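## Task

Arrange the nests so that N1 holds plate B83, N2 holds plate B38 and N3 holds plate B33. Each plate has to lie flat within the locators of its nest, with its well A1 at the nest corner labelled A1. A plate counts only if it stays there without the robot holding it. At the end, open the grippers and move them away.

## Robot and tools

SETUP. There are two FANUC CRX arms, left_arm and right_arm, each fitted with a Robotiq 140 two-finger gripper. The arms are named, not placed by the images: left_arm sits on the +y side. In the scene frame, left_arm's base is at (-0.008, +0.483, 0) m with quat_wxyz (+0.999, 0, 0, +0.033). right_arm's base is at (+0.062, -0.417, 0) m with quat_wxyz (+0.997, 0, 0, -0.074). The scene frame has its origin on the table top midway between the arms, with +x pointing out over the table and +z pointing up.

The nest OUT starts empty and lies between the arms. In front of the arms is an arc of nests; seen from above and going clockwise, they are N1, N2, N3 and RD. A fixed bar-code scanner next to RD is always on. To identify a plate, lay it flat in RD with well A1 at RD's A1 corner, then clear the gripper out of the scanner's view. Well A1 is at the plate's cut-off corner. A spare arm may be parked out of the way. Loose or held parts can get short random tugs or pushes.

GRIPPER GEOMETRY. The fingers point along the gripper's +z axis and open and close along its y axis. end_effector_position is the point between the pads when they are closed. Closed fingertips reach about 33 mm past that point; fully open fingertips reach about 9 mm past it. Closing pushes the tips roughly 24 mm further out, so leave that gap above any surface.

execute_actions(actions). Runs a list of actions one after another. An empty list only returns the current state and images, including the scene number and task. Each action is an object with any of "rows", "steps" and "until".
- rows: up to 15 rows. Each row lasts one control step (1/30 s) and holds 18 numbers, each from -1 to 1. Both arms are always in the row, even if only one moves. The order is: left dx, dy, dz, rx, ry, rz, left gripper position, force_limit, speed, then the same nine for the right arm.
- dx to rz are an offset, not a pose. They are expressed in that gripper's own axes and measured from the gripper's pose at the start of the action. Every row is relative to that same start pose; rows do not add up. For the first action in a call, the start pose is the last one reported. On the position numbers, 1.0 equals 0.6 m. rx, ry and rz together form one rotation vector, where 1.0 equals 180 degrees.
- Gripper position is absolute. +1 is fully open (140 mm). About -0.8 brings the pads together. -1 closes until something blocks the fingers.
- force_limit sets grip strength on parts up to 40 mm wide: about 14 N at -1, 60 N at 0 and 107 N at +1.
- speed sets how fast the finger gap changes: about 30 mm/s at -1, 140 at 0 and 250 at +1.
- To leave a gripper unchanged, send its previous three gripper numbers again; a 0 there is a real command.
- steps: an integer from 1 to 450, and at least the number of rows. It defaults to 15. Once the rows run out, each arm keeps heading for its last row's target and each gripper keeps its last command. Long moves need enough steps; if the steps cut a move short, the arm only drifts a little further. Send the rest in the next action.
- until: stops the action at the first step where every condition holds. It does not halt the arms. Only the scanner can be named, with fields code and reads. A value is either a plain string or a pair [comparison, value], using =, !=, <, <=, > or >=. Numbers always need a comparison. Example: {"scanner": {"code": "b83"}}. Any out-of-range number or unknown name makes the whole call be refused before anything moves.

MOTION LIMITS. On each step the commanded pose is clipped to within 70 mm and 16 degrees of the measured pose. Damped inverse kinematics then drives the joints and puts position ahead of orientation. Joint speeds are capped, and it takes 0.5 s to ramp up to them. To move gently, raise an offset a little per row: 0.01 more per row is about 0.18 m/s. Sudden starts can shake a held plate loose. The robot holds its last command while you think.

RESULTS. A state line gives each arm's end_effector_position (m) and end_effector_quat_wxyz in the scene frame. Printed positions can be off, more so at long reach. A "Hand target" line shows where the controller is currently driving each gripper. "pose unreachable" means the clearance check changed or blocked that arm's command. The arm then drops its target, moves only slightly, and waits for new rows.

object_status codes: 0 moving; 1 blocked while opening; 2 blocked while closing, meaning a grip; 3 at the target or pads touching, though a thin part may still be held. After gripping, confirm the status reads 2. Stopped fingers stay put until the position number changes by 0.01 or more, or until the object slips, and then they follow it up to the target. To squeeze harder during a grip, raise force_limit and switch position between -1 and -0.98. position_measured is in counts and is not linear: 3 is fully open and 230 is pads touching. Flange force is the estimated outside force on the gripper, including held weight. It is noisy, and especially unreliable right after sudden stops. "no reading" means no estimate is available. The scanner reports code (a lower-case ID such as b83, or no_read; it never gives a wrong ID) and reads (how many times code has changed from no_read to an ID). MOTOR HOT warns of heating from holding loads; OVER-TEMPERATURE FAULT means the brakes are on until the motors cool.

AVOID. Torque fault: contact torque reaching a joint's load limit (152 N m for waist, shoulder and elbow; 38 N m for the three wrist joints, counting held weight). Force fault: 150 N on any part of the arm. Either fault halts that arm for 10 s, cancels the rest of the call, and lets the arm yield. If an arm is pushed too far from its target, both arms abandon their targets. Do not let the arms collide or press on each other. Do not drop plates, slam them, push hard, or let anything fall off the table; anything leaving the table ends the scene. Joint ranges in rad: waist ±3.491, shoulder ±3.140, elbow -1.187 to 4.328, forearm roll ±3.316, wrist pitch ±3.140, wrist roll ±3.927.

zoom_image(camera, region): returns a closer view from cam_high, cam_left_wrist or cam_right_wrist. Each of those images is 896x504. region is [x0, y0, x1, y1] in pixels, measured from the top-left corner, and at most 504x504.

read_manual(section): returns only the URDF licence texts ("licences").

finished_scene(scene): pass 1 or 2. It ends that scene for good, after the last command has been held, and reports whether the goal was met. Call it only once the plates sit in place and the grippers are open and clear.

Each tool is called after "Request:" as name([rows], argument=value, ...), one row to a line, values as JSON.

## Session

Request:
execute_actions(actions=[])

Scene clock: 0.00 s.
left_arm: end_effector_position=(+0.4771, -0.0655, +0.3269) position_measured=3 object_status=3 end_effector_quat_wxyz=(+0.189, -0.248, +0.924, -0.224) | right_arm: end_effector_position=(+0.1061, -0.8023, +0.3035) position_measured=3 object_status=3 end_effector_quat_wxyz=(-0.092, +0.841, +0.533, +0.000)
Joint positions: left_arm=[-0.758  0.238  0.344 -0.052 -1.085 -0.345] | right_arm=[-0.95   0.005  0.137  0.017 -1.887 -2.481]
Joint velocities: left_arm=[ 0.    -0.    -0.     0.     0.     0.001] | right_arm=[ 0.     0.     0.001 -0.001  0.001 -0.   ]
Flange force (N, the push that the arm receives, along the gripper's own x y z axes): no reading
Hand target (left_arm): +0.477, -0.066, +0.327; +0.189, -0.248, +0.924, -0.224
Hand target (right_arm): +0.106, -0.802, +0.304; -0.092, +0.841, +0.533, +0.000
scanner: code=no_read reads=0

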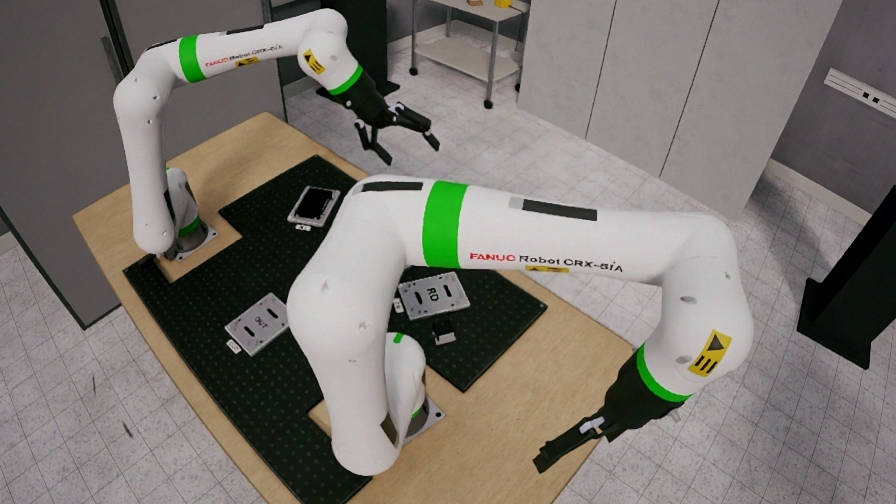

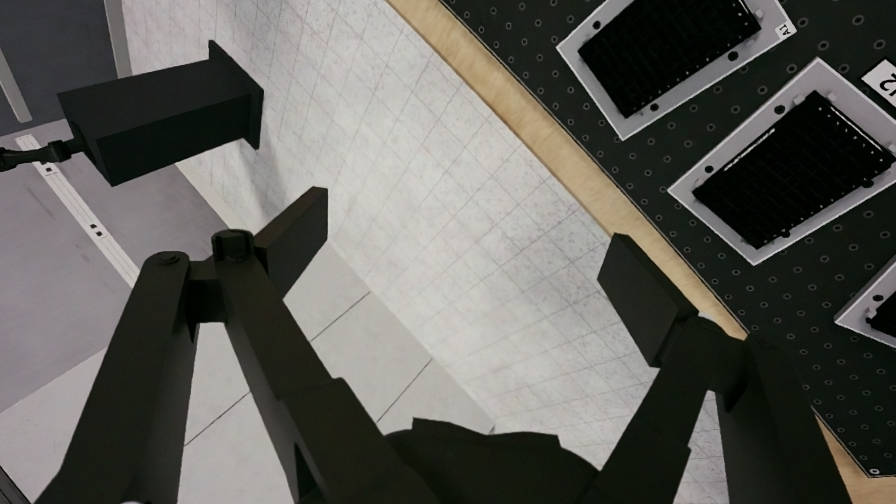

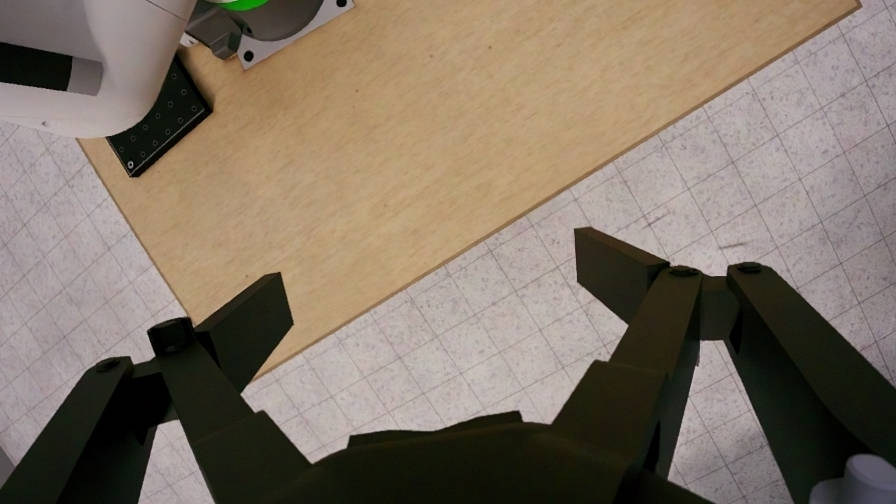

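Request:
zoom_image(camera="cam_left_wrist", region=[540, 0, 896, 360])

Request:
zoom_image(camera="cam_high", region=[200, 150, 560, 400])

Region (540, 0, 896, 360) of cam_left_wrist's 896x504 image, scaled by 1.400, with more detail than that image has; it fills the left 498 columns of this view, and the rest is white.

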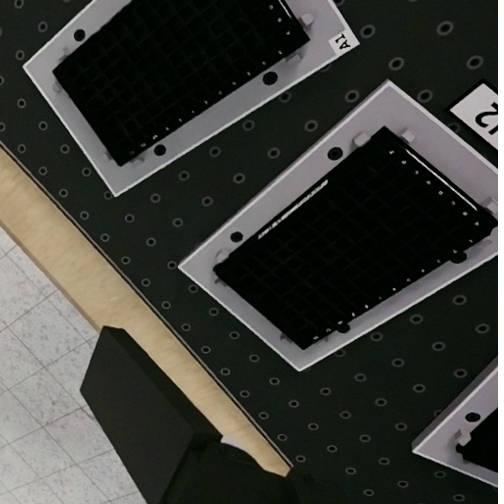

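Region (200, 150, 560, 400) of cam_high's 896x504 image, scaled by 1.400, with more detail than that image has; it fills the top 350 rows of this view, and the rest is white.

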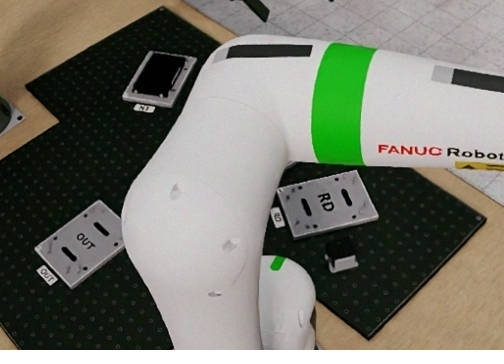

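Request:
execute_actions([
  {"rows": [[0.004,0.017,-0.026,-0.015,0.012,0.016,1,0,0,0,0,0,0,0,0,1,0,0],[0.008,0.033,-0.052,-0.029,0.025,0.032,1,0,0,0,0,0,0,0,0,1,0,0],[0.012,0.05,-0.078,-0.044,0.037,0.049,1,0,0,0,0,0,0,0,0,1,0,0],[0.0375,0.167,-0.26,-0.146,0.123,0.162,1,0,0,0,0,0,0,0,0,1,0,0]], "steps": 45},
])

Scene clock: 23.43 s.
left_arm: end_effector_position=(+0.3499, +0.0498, +0.4000) position_measured=3 object_status=3 end_effector_quat_wxyz=(+0.000, +0.001, +1.000, -0.001) | right_arm: end_effector_position=(+0.1061, -0.8023, +0.3035) position_measured=3 object_status=3 end_effector_quat_wxyz=(-0.092, +0.841, +0.533, +0.000)
Joint positions: left_arm=[-0.713  0.411  0.883  0.001 -2.042 -0.925] | right_arm=[-0.95   0.005  0.137  0.017 -1.887 -2.481]
Joint velocities: left_arm=[ 0.     0.001  0.     0.     0.001 -0.001] | right_arm=[-0.     0.     0.001  0.001  0.001 -0.   ]
Flange force (N, the push that the arm receives, along the gripper's own x y z axes): left_arm=[9.3 10.0 10.6] | right_arm=[3.1 -5.4 6.6]
Hand target (left_arm): +0.350, +0.050, +0.400; +0.000, +0.001, +1.000, -0.001
Hand target (right_arm): +0.106, -0.802, +0.304; -0.092, +0.841, +0.533, +0.000
Off the commanded pose (left_arm): 0.000 m, 0 deg.
Off the commanded pose (right_arm): 0.000 m, 0 deg.
scanner: code=no_read reads=0

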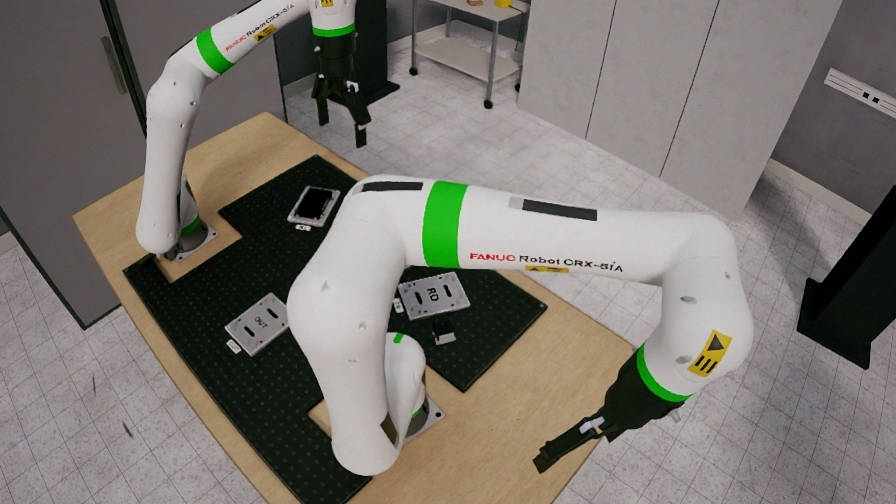

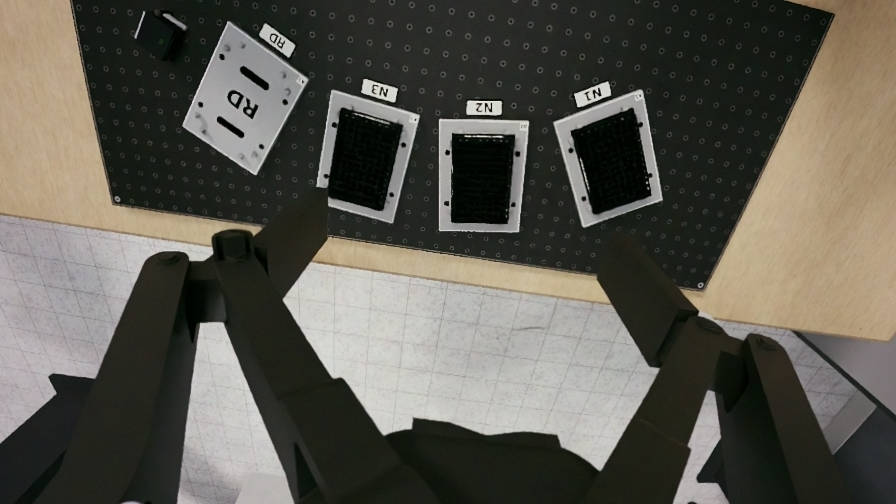

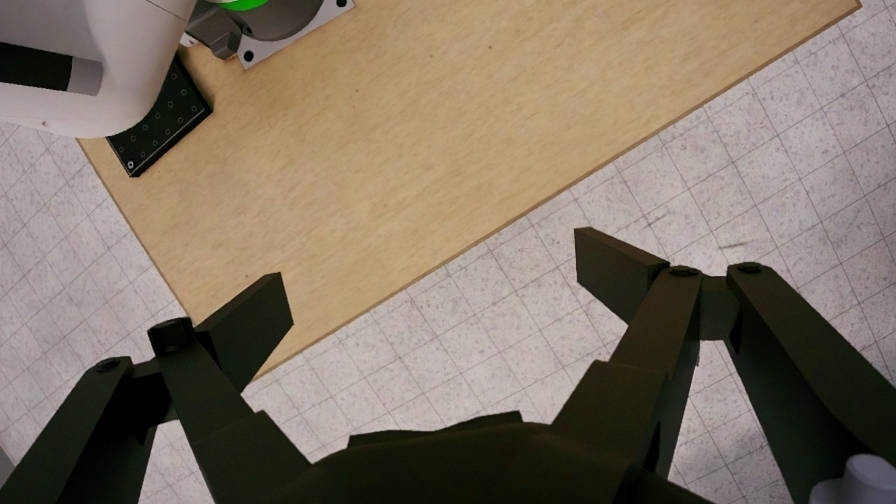

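Request:
zoom_image(camera="cam_left_wrist", region=[300, 70, 540, 240])

Request:
zoom_image(camera="cam_left_wrist", region=[500, 70, 700, 240])

Request:
zoom_image(camera="cam_left_wrist", region=[120, 0, 330, 190])

Region (300, 70, 540, 240) of cam_left_wrist's 896x504 image, scaled by 2.100, with more detail than that image has; it fills the top 357 rows of this view, and the rest is white.

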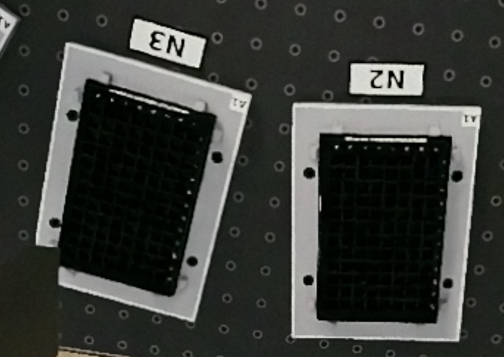

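Region (500, 70, 700, 240) of cam_left_wrist's 896x504 image, scaled by 2.520, with more detail than that image has; it fills the top 428 rows of this view, and the rest is white.

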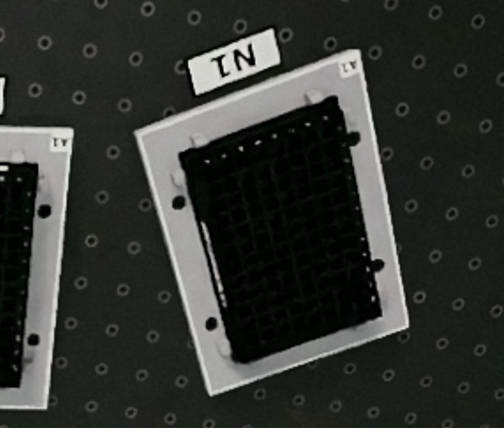

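Region (120, 0, 330, 190) of cam_left_wrist's 896x504 image, scaled by 2.400, with more detail than that image has; it fills the top 456 rows of this view, and the rest is white.

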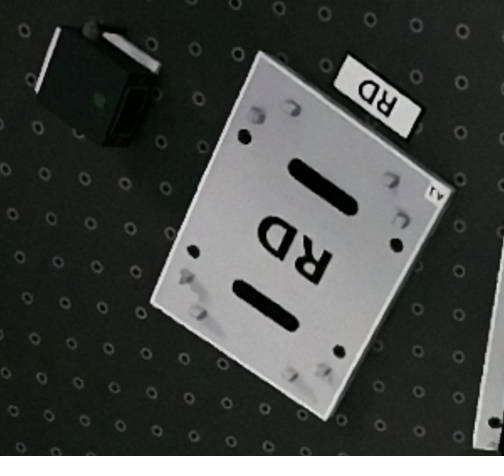

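Request:
execute_actions([
  {"rows": [[0.01,-0.004,0.03,0,-0.015,0,1,0,0,0,0,0,0,0,0,1,0,0],[0.02,-0.008,0.06,0,-0.03,0,1,0,0,0,0,0,0,0,0,1,0,0],[0.04,-0.016,0.1,0,-0.05,0,1,0,0,0,0,0,0,0,0,1,0,0],[0.19,-0.067,0.44,0,-0.222,0,1,0,0,0,0,0,0,0,0,1,0,0]], "steps": 45},
])

Scene clock: 43.23 s.
left_arm: end_effector_position=(+0.2355, +0.0098, +0.1354) position_measured=3 object_status=3 end_effector_quat_wxyz=(+0.342, +0.001, +0.940, +0.001) | right_arm: end_effector_position=(+0.1061, -0.8023, +0.3035) position_measured=3 object_status=3 end_effector_quat_wxyz=(-0.092, +0.841, +0.533, +0.000)
Joint positions: left_arm=[-1.398  0.158 -0.071 -0.72  -1.244 -0.034] | right_arm=[-0.95   0.005  0.137  0.017 -1.887 -2.481]
Joint velocities: left_arm=[-0.    -0.    -0.001  0.     0.001 -0.002] | right_arm=[-0.     0.     0.001 -0.001 -0.001 -0.   ]
Flange force (N, the push that the arm receives, along the gripper's own x y z axes): left_arm=[0.4 5.1 1.0] | right_arm=[2.9 -4.4 1.8]
Hand target (left_arm): +0.235, +0.010, +0.135; +0.342, +0.001, +0.940, +0.001
Hand target (right_arm): +0.106, -0.802, +0.304; -0.092, +0.841, +0.533, +0.000
Off the commanded pose (left_arm): 0.001 m, 0 deg.
Off the commanded pose (right_arm): 0.000 m, 0 deg.
scanner: code=no_read reads=0

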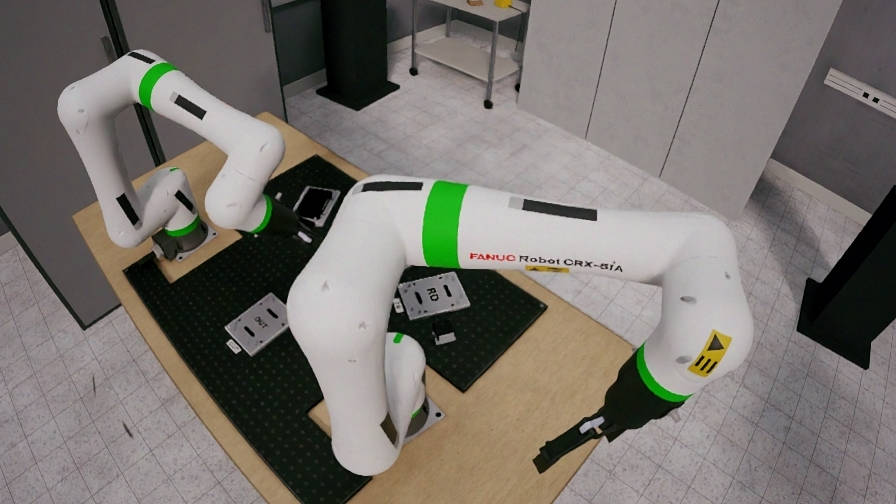

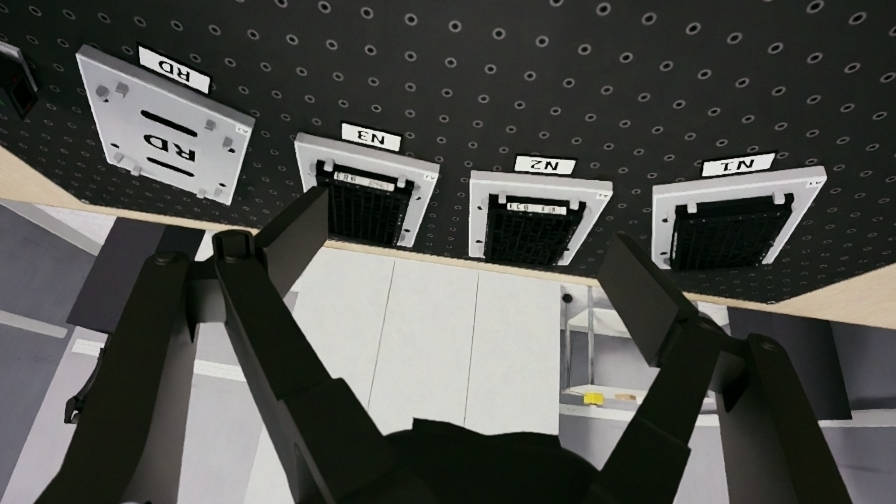

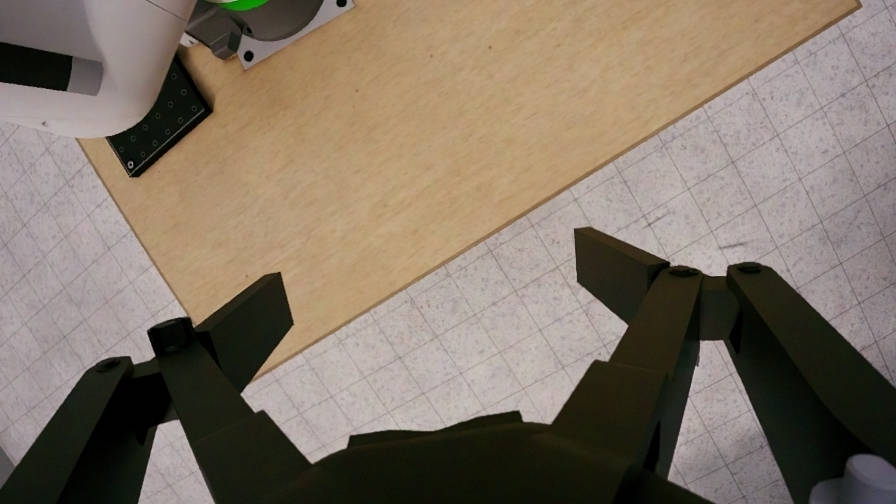

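Request:
zoom_image(camera="cam_left_wrist", region=[490, 185, 590, 230])

Request:
zoom_image(camera="cam_left_wrist", region=[315, 155, 415, 205])

Region (490, 185, 590, 230) of cam_left_wrist's 896x504 image, scaled by 5.040, with more detail than that image has; it fills the top 227 rows of this view, and the rest is white.

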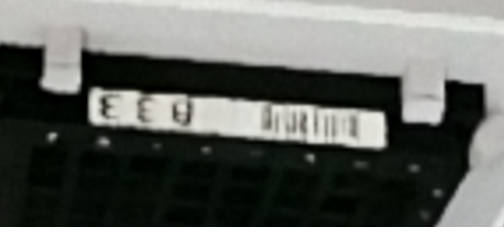

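Region (315, 155, 415, 205) of cam_left_wrist's 896x504 image, scaled by 5.040, with more detail than that image has.

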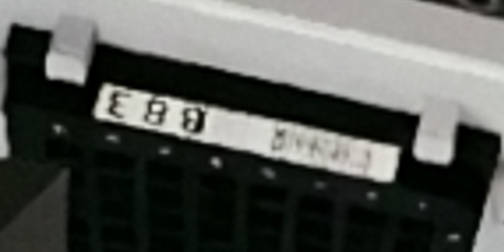

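Request:
execute_actions([
  {"rows": [[-0.02,0.035,0.015,-0.005,0.02,-0.015,1,0,0,0.03,0.017,0,0,-0.003,-0.03,1,0,0],[-0.04,0.07,0.03,-0.01,0.04,-0.03,1,0,0,0.06,0.034,0,0,-0.007,-0.06,1,0,0],[-0.214,0.35,0.147,-0.0543,0.2177,-0.1491,1,0,0,0.624,0.34,0.009,0,-0.0698,-0.638,1,0,0]], "steps": 55},
  {"rows": [[0,0,0,0,0,0,1,0,0,-0.005,0.05,0.025,-0.02,0,0,1,0,0],[0,0,0,0,0,0,1,0,0,-0.05,0.55,0.289,-0.222,0,0,1,0,0]], "steps": 45},
])

Scene clock: 91.20 s.
left_arm: end_effector_position=(+0.3912, +0.2198, +0.1511) position_measured=3 object_status=3 end_effector_quat_wxyz=(-0.000, -0.242, +0.970, -0.001) | right_arm: end_effector_position=(+0.4790, -0.2180, +0.1305) position_measured=3 object_status=3 end_effector_quat_wxyz=(-0.001, +0.002, +0.940, +0.342)
Joint positions: left_arm=[-0.373  0.095 -0.106  0.002 -1.37  -0.776] | right_arm=[ 0.312  0.029 -0.224 -0.725 -1.273 -1.533]
Joint velocities: left_arm=[-0.    -0.     0.     0.     0.    -0.003] | right_arm=[ 0.001 -0.     0.     0.001 -0.    -0.   ]
Flange force (N, the push that the arm receives, along the gripper's own x y z axes): left_arm=[4.6 5.4 2.3] | right_arm=[8.1 0.1 -1.8]
Flange force at the end of the 1st action (N, along the gripper's axes at the end of the call): left_arm=[3.8 4.9 3.5] | right_arm=[10.2 -2.1 6.8]
Hand target (left_arm): +0.391, +0.220, +0.151; -0.000, -0.242, +0.970, -0.001
Hand target (right_arm): +0.479, -0.218, +0.130; -0.001, +0.002, +0.940, +0.342
Off the commanded pose (left_arm): 0.000 m, 0 deg.
Off the commanded pose (right_arm): 0.002 m, 0 deg.
scanner: code=no_read reads=0

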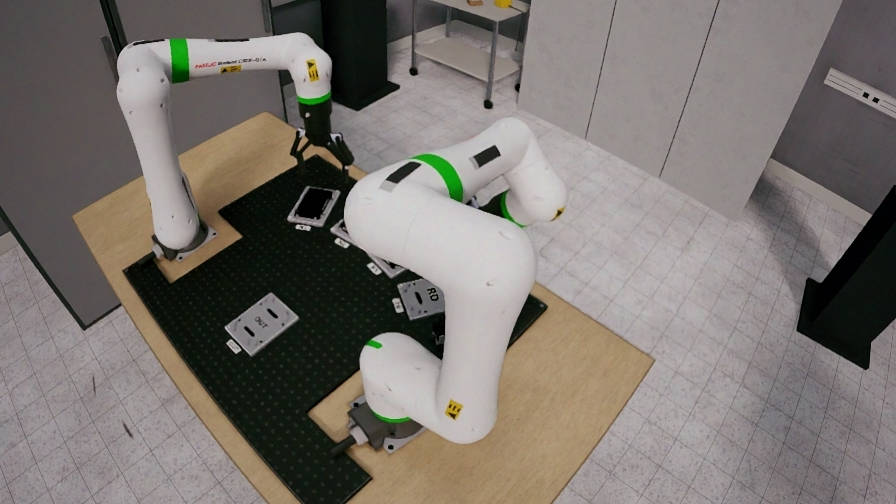

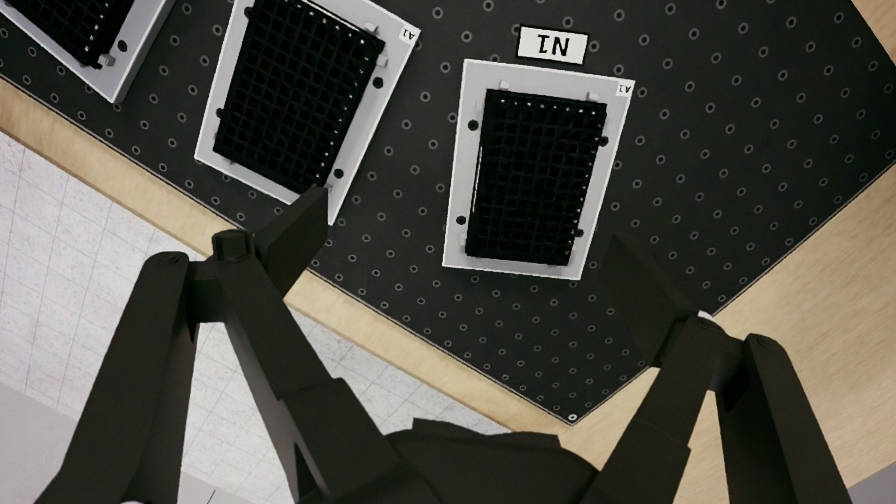

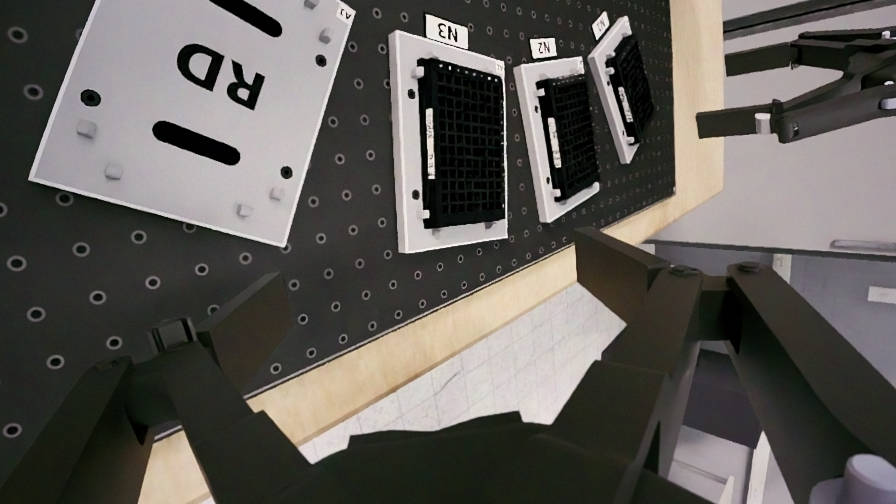

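Request:
zoom_image(camera="cam_right_wrist", region=[395, 95, 475, 195])

Request:
zoom_image(camera="cam_right_wrist", region=[530, 70, 650, 180])

Region (395, 95, 475, 195) of cam_right_wrist's 896x504 image, scaled by 5.040, with more detail than that image has; it fills the left 403 columns of this view, and the rest is white.

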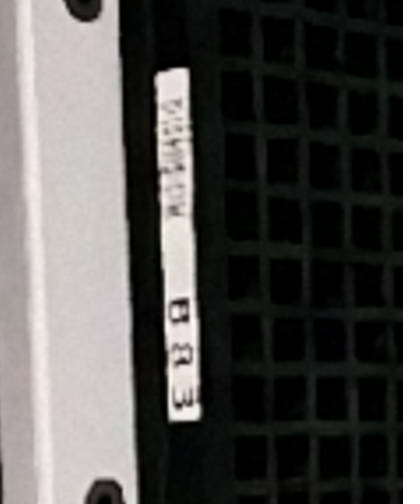

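Region (530, 70, 650, 180) of cam_right_wrist's 896x504 image, scaled by 4.200, with more detail than that image has; it fills the top 462 rows of this view, and the rest is white.

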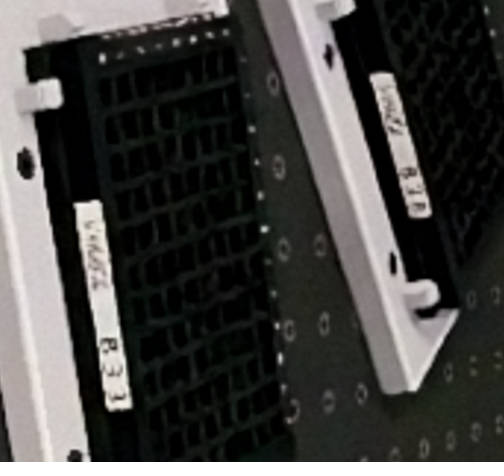

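Request:
execute_actions([
  {"rows": [[-0.002,0.008,0.015,0,0,0,1,0,0,0.006,0.02,0.016,0.02,0,0.003,1,0,0],[-0.005,0.016,0.03,0,0,0,1,0,0,0.013,0.04,0.033,0.045,-0.002,0.006,1,0,0],[-0.009,0.032,0.06,0,0,0,1,0,0,0.026,0.08,0.066,0.09,-0.005,0.013,1,0,0],[-0.018,0.065,0.125,0,0,0,1,0,0,0.065,0.195,0.164,0.222,-0.0116,0.032,1,0,0]], "steps": 36},
])

Scene clock: 111.63 s.
left_arm: end_effector_position=(+0.3824, +0.2594, +0.0761) position_measured=3 object_status=3 end_effector_quat_wxyz=(-0.000, -0.242, +0.970, -0.001) | right_arm: end_effector_position=(+0.4392, -0.0645, +0.1301) position_measured=3 object_status=3 end_effector_quat_wxyz=(+0.000, +0.053, +0.999, +0.000)
Joint positions: left_arm=[-0.292  0.078 -0.306  0.002 -1.186 -0.857] | right_arm=[ 1.154  0.201 -0.034 -0.    -1.336 -2.683]
Joint velocities: left_arm=[-0.    -0.     0.     0.     0.001 -0.   ] | right_arm=[-0.     0.002  0.001 -0.001 -0.002 -0.   ]
Flange force (N, the push that the arm receives, along the gripper's own x y z axes): left_arm=[3.9 1.0 0.6] | right_arm=[2.6 -7.1 1.4]
Hand target (left_arm): +0.382, +0.259, +0.076; -0.000, -0.242, +0.970, -0.001
Hand target (right_arm): +0.439, -0.065, +0.130; -0.000, +0.053, +0.999, +0.000
Off the commanded pose (left_arm): 0.000 m, 0 deg.
Off the commanded pose (right_arm): 0.001 m, 0 deg.
scanner: code=no_read reads=0

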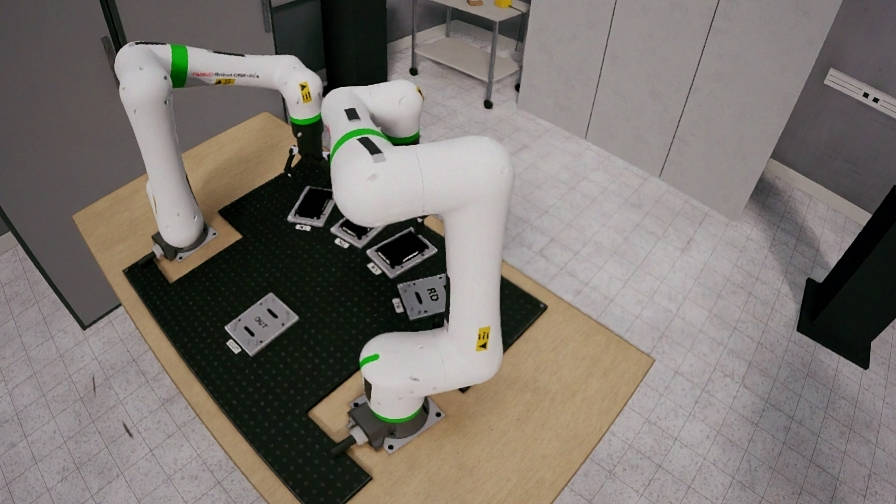

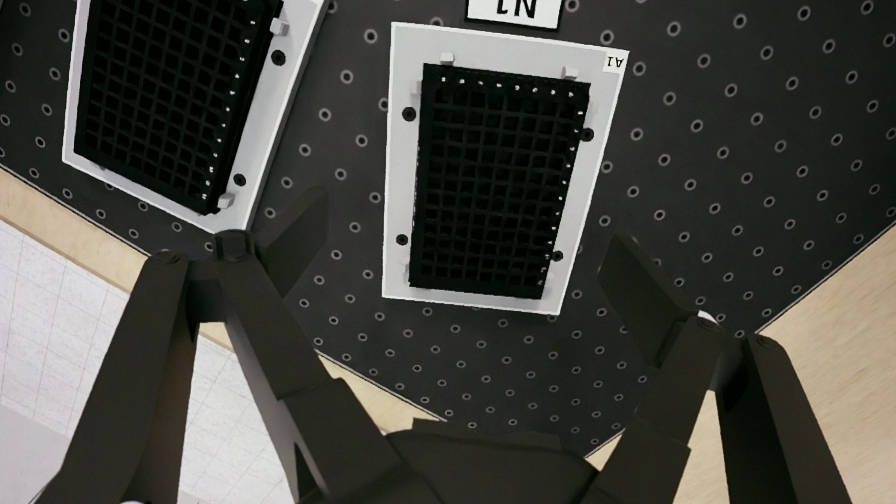

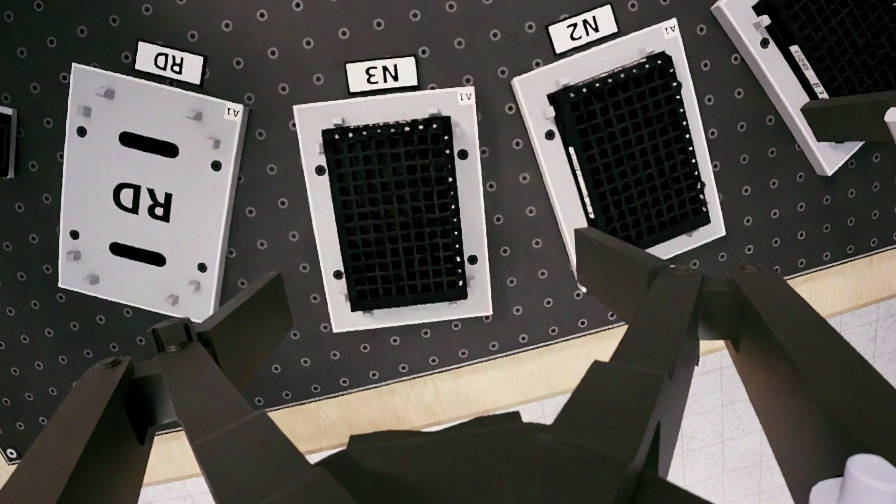

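Request:
execute_actions([
  {"rows": [[0.005,0.004,0.01,0,0,-0.003,1,0,0,0,-0.005,0.02,0,0,0.003,1,0,0],[0.011,0.008,0.02,0,0,-0.006,1,0,0,0,-0.01,0.04,0,0,0.006,1,0,0],[0.022,0.015,0.04,0,0,-0.012,1,0,0,0.01,-0.025,0.11,0,0,0.012,1,0,0]], "steps": 22},
])

Scene clock: 126.77 s.
left_arm: end_effector_position=(+0.3665, +0.2611, +0.0522) position_measured=3 object_status=3 end_effector_quat_wxyz=(-0.000, -0.260, +0.966, -0.001) | right_arm: end_effector_position=(+0.4317, -0.0790, +0.0641) position_measured=3 object_status=3 end_effector_quat_wxyz=(+0.000, +0.072, +0.997, +0.000)
Joint positions: left_arm=[-0.297  0.067 -0.379  0.002 -1.124 -0.814] | right_arm=[ 1.151  0.214 -0.18  -0.    -1.177 -2.718]
Joint velocities: left_arm=[-0.    -0.     0.     0.    -0.     0.001] | right_arm=[ 0.001  0.    -0.002  0.    -0.001 -0.   ]
Flange force (N, the push that the arm receives, along the gripper's own x y z axes): left_arm=[3.3 2.3 0.6] | right_arm=[4.8 -7.3 2.1]
Hand target (left_arm): +0.367, +0.261, +0.052; -0.000, -0.260, +0.966, -0.001
Hand target (right_arm): +0.432, -0.079, +0.064; +0.000, +0.072, +0.997, +0.000
Off the commanded pose (left_arm): 0.000 m, 0 deg.
Off the commanded pose (right_arm): 0.000 m, 0 deg.
scanner: code=no_read reads=0

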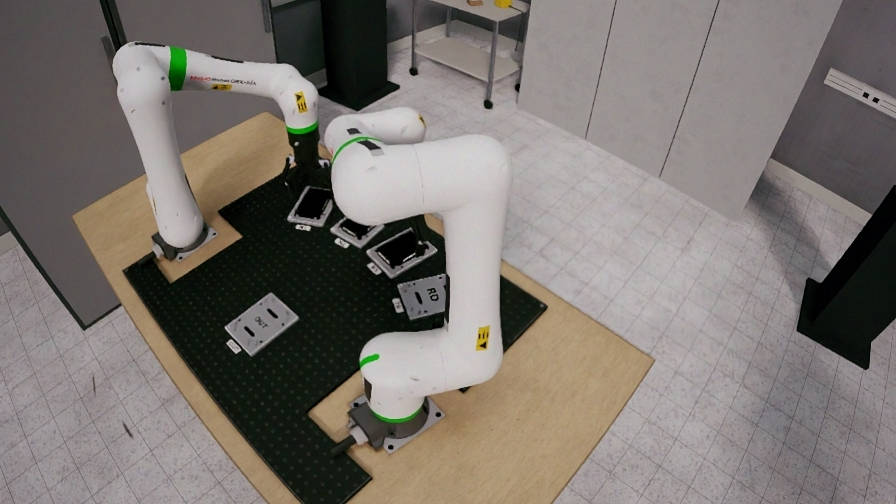

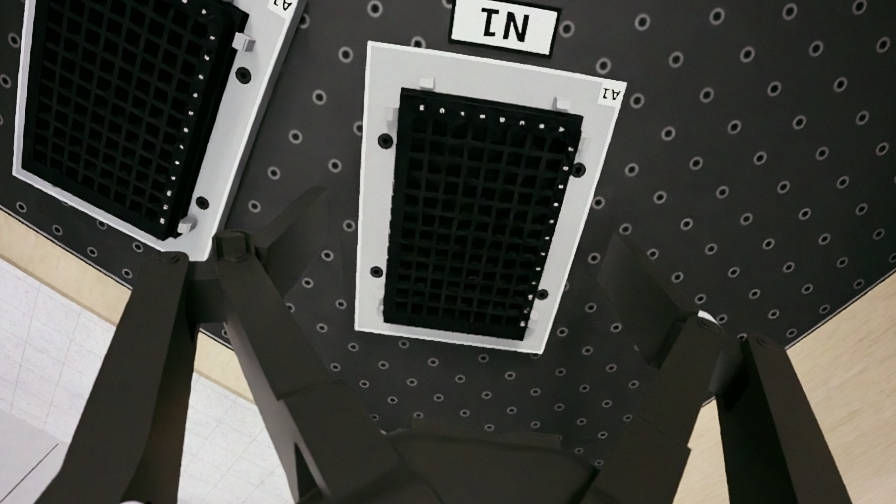

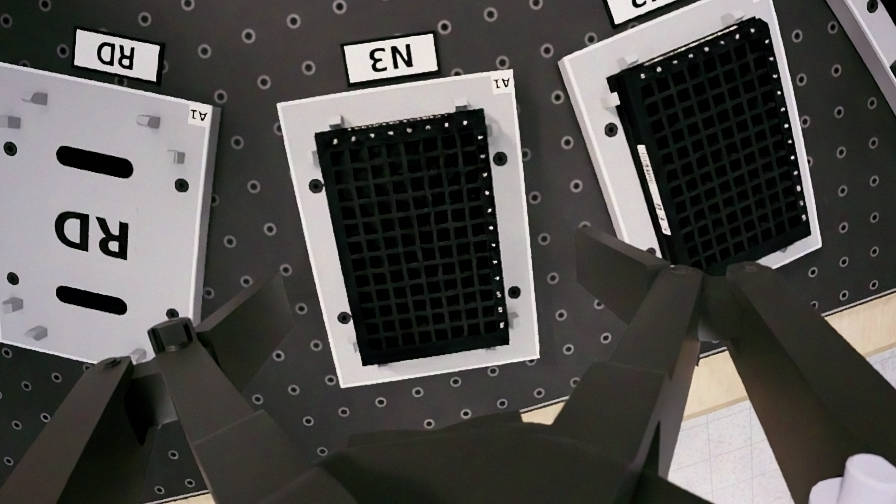

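Request:
execute_actions([
  {"rows": [[0.003,0.001,0,0,0,0,0.41,0,0,0.006,-0.003,0.008,0,0,0,0.41,0,-0.5],[0.006,0.002,0,0,0,0,0.41,0,0,0.013,-0.007,0.018,0,0,0,0.41,0,-0.5]], "steps": 20},
])

Scene clock: 140.93 s.
left_arm: end_effector_position=(+0.3628, +0.2603, +0.0522) position_measured=77 object_status=3 end_effector_quat_wxyz=(-0.000, -0.260, +0.966, -0.001) | right_arm: end_effector_position=(+0.4233, -0.0821, +0.0534) position_measured=77 object_status=0 end_effector_quat_wxyz=(+0.000, +0.072, +0.997, +0.000)
Joint positions: left_arm=[-0.301  0.06  -0.387  0.002 -1.123 -0.81 ] | right_arm=[ 1.163  0.205 -0.218 -0.    -1.148 -2.729]
Joint velocities: left_arm=[-0.    -0.    -0.    -0.     0.     0.001] | right_arm=[ 0.    -0.     0.001 -0.001  0.001  0.   ]
Flange force (N, the push that the arm receives, along the gripper's own x y z axes): left_arm=[5.2 3.5 0.5] | right_arm=[2.1 -4.9 -0.5]
Hand target (left_arm): +0.363, +0.260, +0.052; -0.000, -0.260, +0.966, -0.001
Hand target (right_arm): +0.423, -0.082, +0.053; +0.000, +0.072, +0.997, +0.000
Off the commanded pose (left_arm): 0.000 m, 0 deg.
Off the commanded pose (right_arm): 0.000 m, 0 deg.
scanner: code=no_read reads=0

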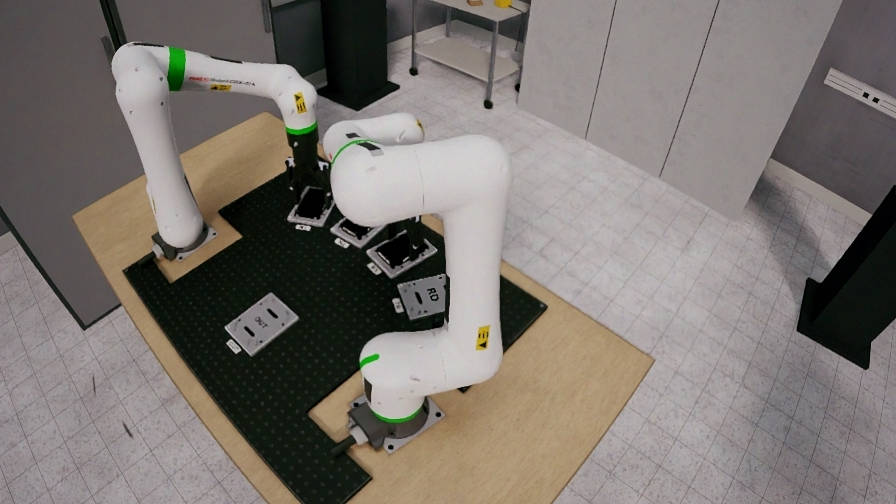

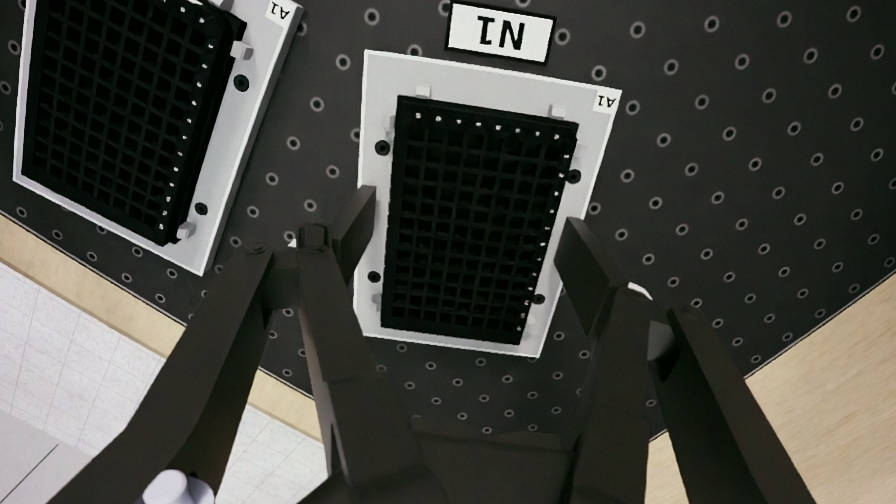

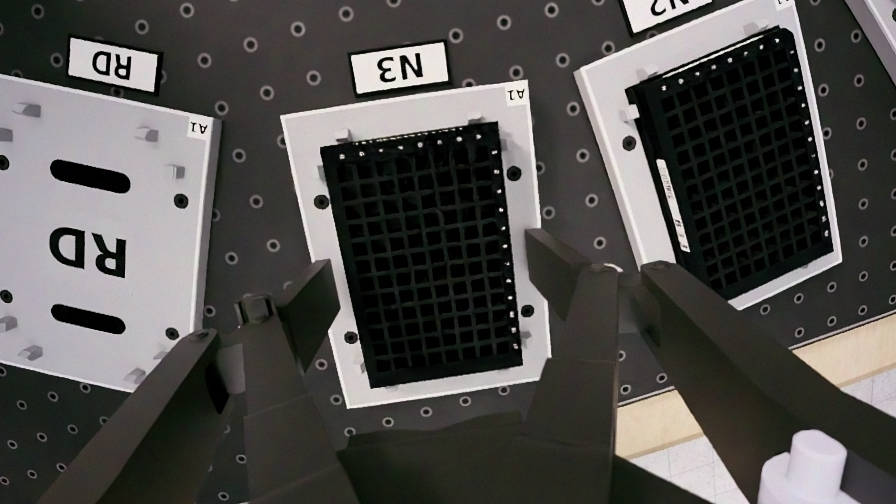

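Request:
execute_actions([
  {"rows": [[-0.006,0,0.008,0,0,0,0.41,0,0,0,0,0.01,0,0,0,0.41,0,-0.5]], "steps": 10},
  {"rows": [[0,0,0.005,0,0,0,0.41,0,0,0,0,0.005,0,0,0,0.41,0,-0.5]], "steps": 8},
  {"rows": [[0,0,0.005,0,0,0,0.41,0,0,0,0,0.005,0,0,0,0.41,0,-0.5]], "steps": 8},
])

Scene clock: 155.20 s.
left_arm: end_effector_position=(+0.3659, +0.2620, +0.0469) position_measured=77 object_status=3 end_effector_quat_wxyz=(-0.000, -0.260, +0.966, -0.001) | right_arm: end_effector_position=(+0.4236, -0.0820, +0.0464) position_measured=77 object_status=3 end_effector_quat_wxyz=(+0.001, +0.072, +0.997, +0.001)
Joint positions: left_arm=[-0.295  0.07  -0.39   0.002 -1.11  -0.816] | right_arm=[ 1.163  0.211 -0.229  0.001 -1.129 -2.729]
Joint velocities: left_arm=[ 0.    -0.     0.     0.     0.    -0.001] | right_arm=[-0.    -0.    -0.001 -0.    -0.     0.   ]
Flange force (N, the push that the arm receives, along the gripper's own x y z axes): left_arm=[-1.1 3.7 -28.6] | right_arm=[10.2 -9.5 -22.0]
Flange force at the end of the 1st action (N, along the gripper's axes at the end of the call): left_arm=[4.2 3.5 1.3] | right_arm=[3.0 -7.4 0.3]
Hand target (left_arm): +0.366, +0.262, +0.047; -0.000, -0.260, +0.966, -0.001
Hand target (right_arm): +0.424, -0.082, +0.046; +0.001, +0.072, +0.997, +0.001
Off the commanded pose (left_arm): 0.003 m, 0 deg.
Off the commanded pose (right_arm): 0.002 m, 0 deg.
FORCE FAULT: contact force on the left arm reached its limit, and that arm stopped for 10 seconds. FORCE FAULT: contact force on the right arm reached its limit, and that arm stopped for 10 seconds. On each arm, the contact can be on any part of the arm, not only on its tool. Those arms' remaining commands of this call were not run. Those arms hold still and accept commands again. Move each arm away from its contact; if what an arm grips holds it there, let go first. An arm that pushes or pulls that hard again can be faulted again.
scanner: code=no_read reads=0

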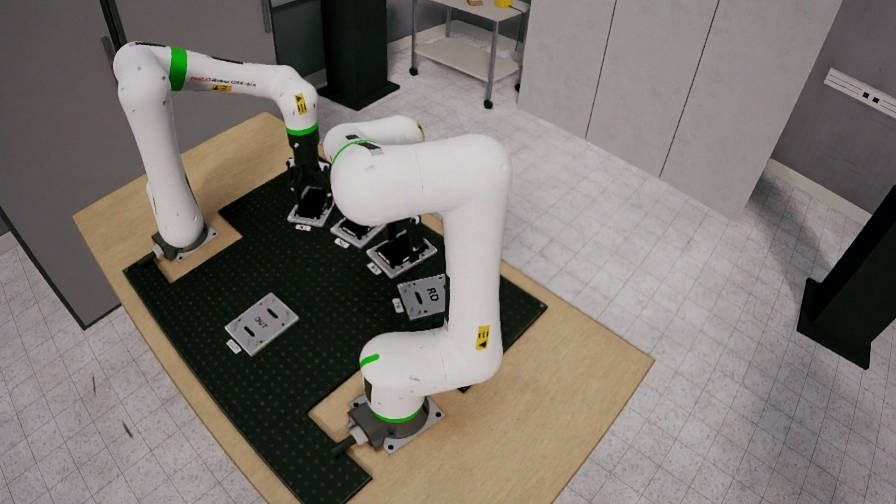

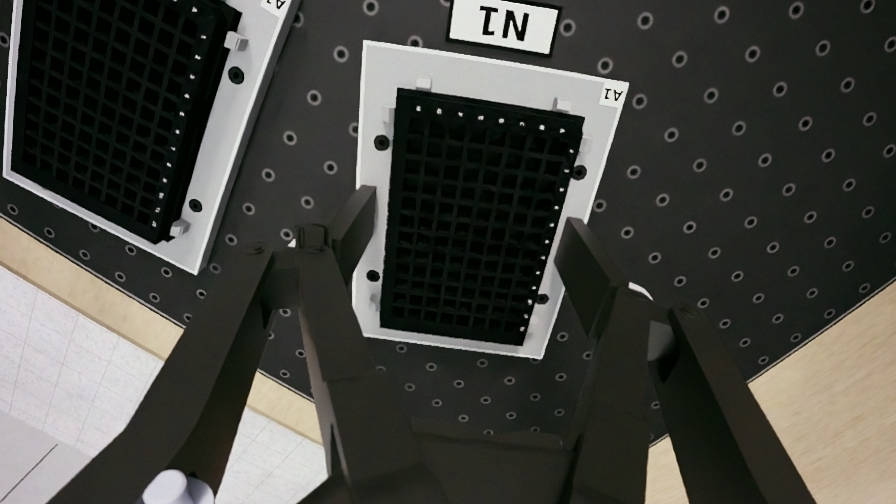

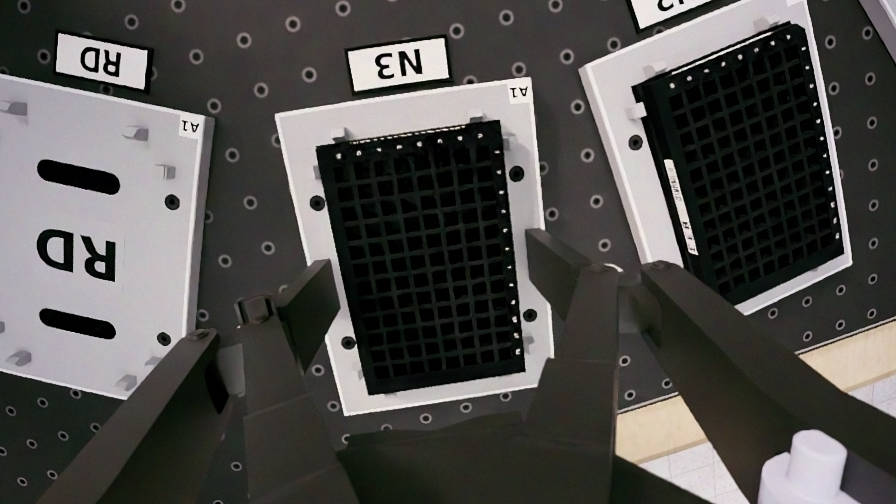

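Request:
zoom_image(camera="cam_left_wrist", region=[340, 60, 640, 360])

Request:
zoom_image(camera="cam_right_wrist", region=[270, 90, 590, 410])

Region (340, 60, 640, 360) of cam_left_wrist's 896x504 image, scaled by 1.680, with more detail than that image has.

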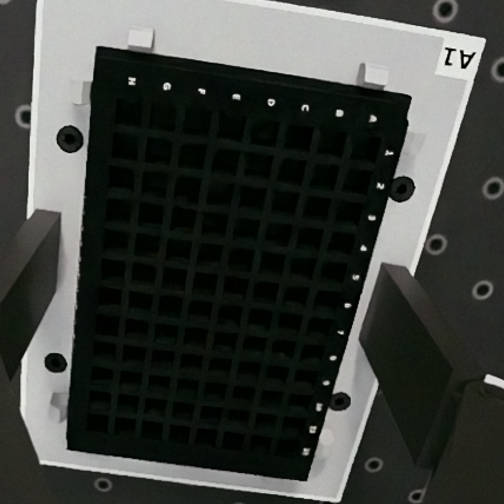

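Region (270, 90, 590, 410) of cam_right_wrist's 896x504 image, scaled by 1.575, with more detail than that image has.

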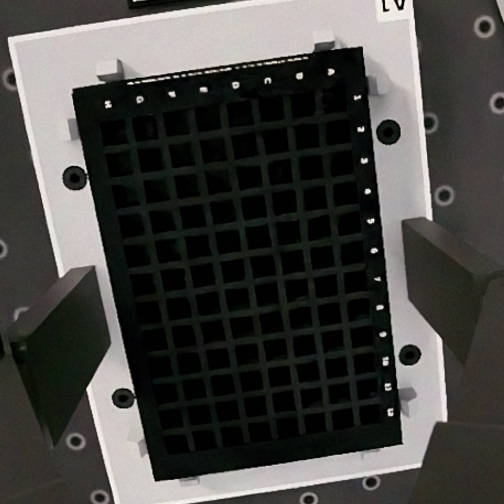

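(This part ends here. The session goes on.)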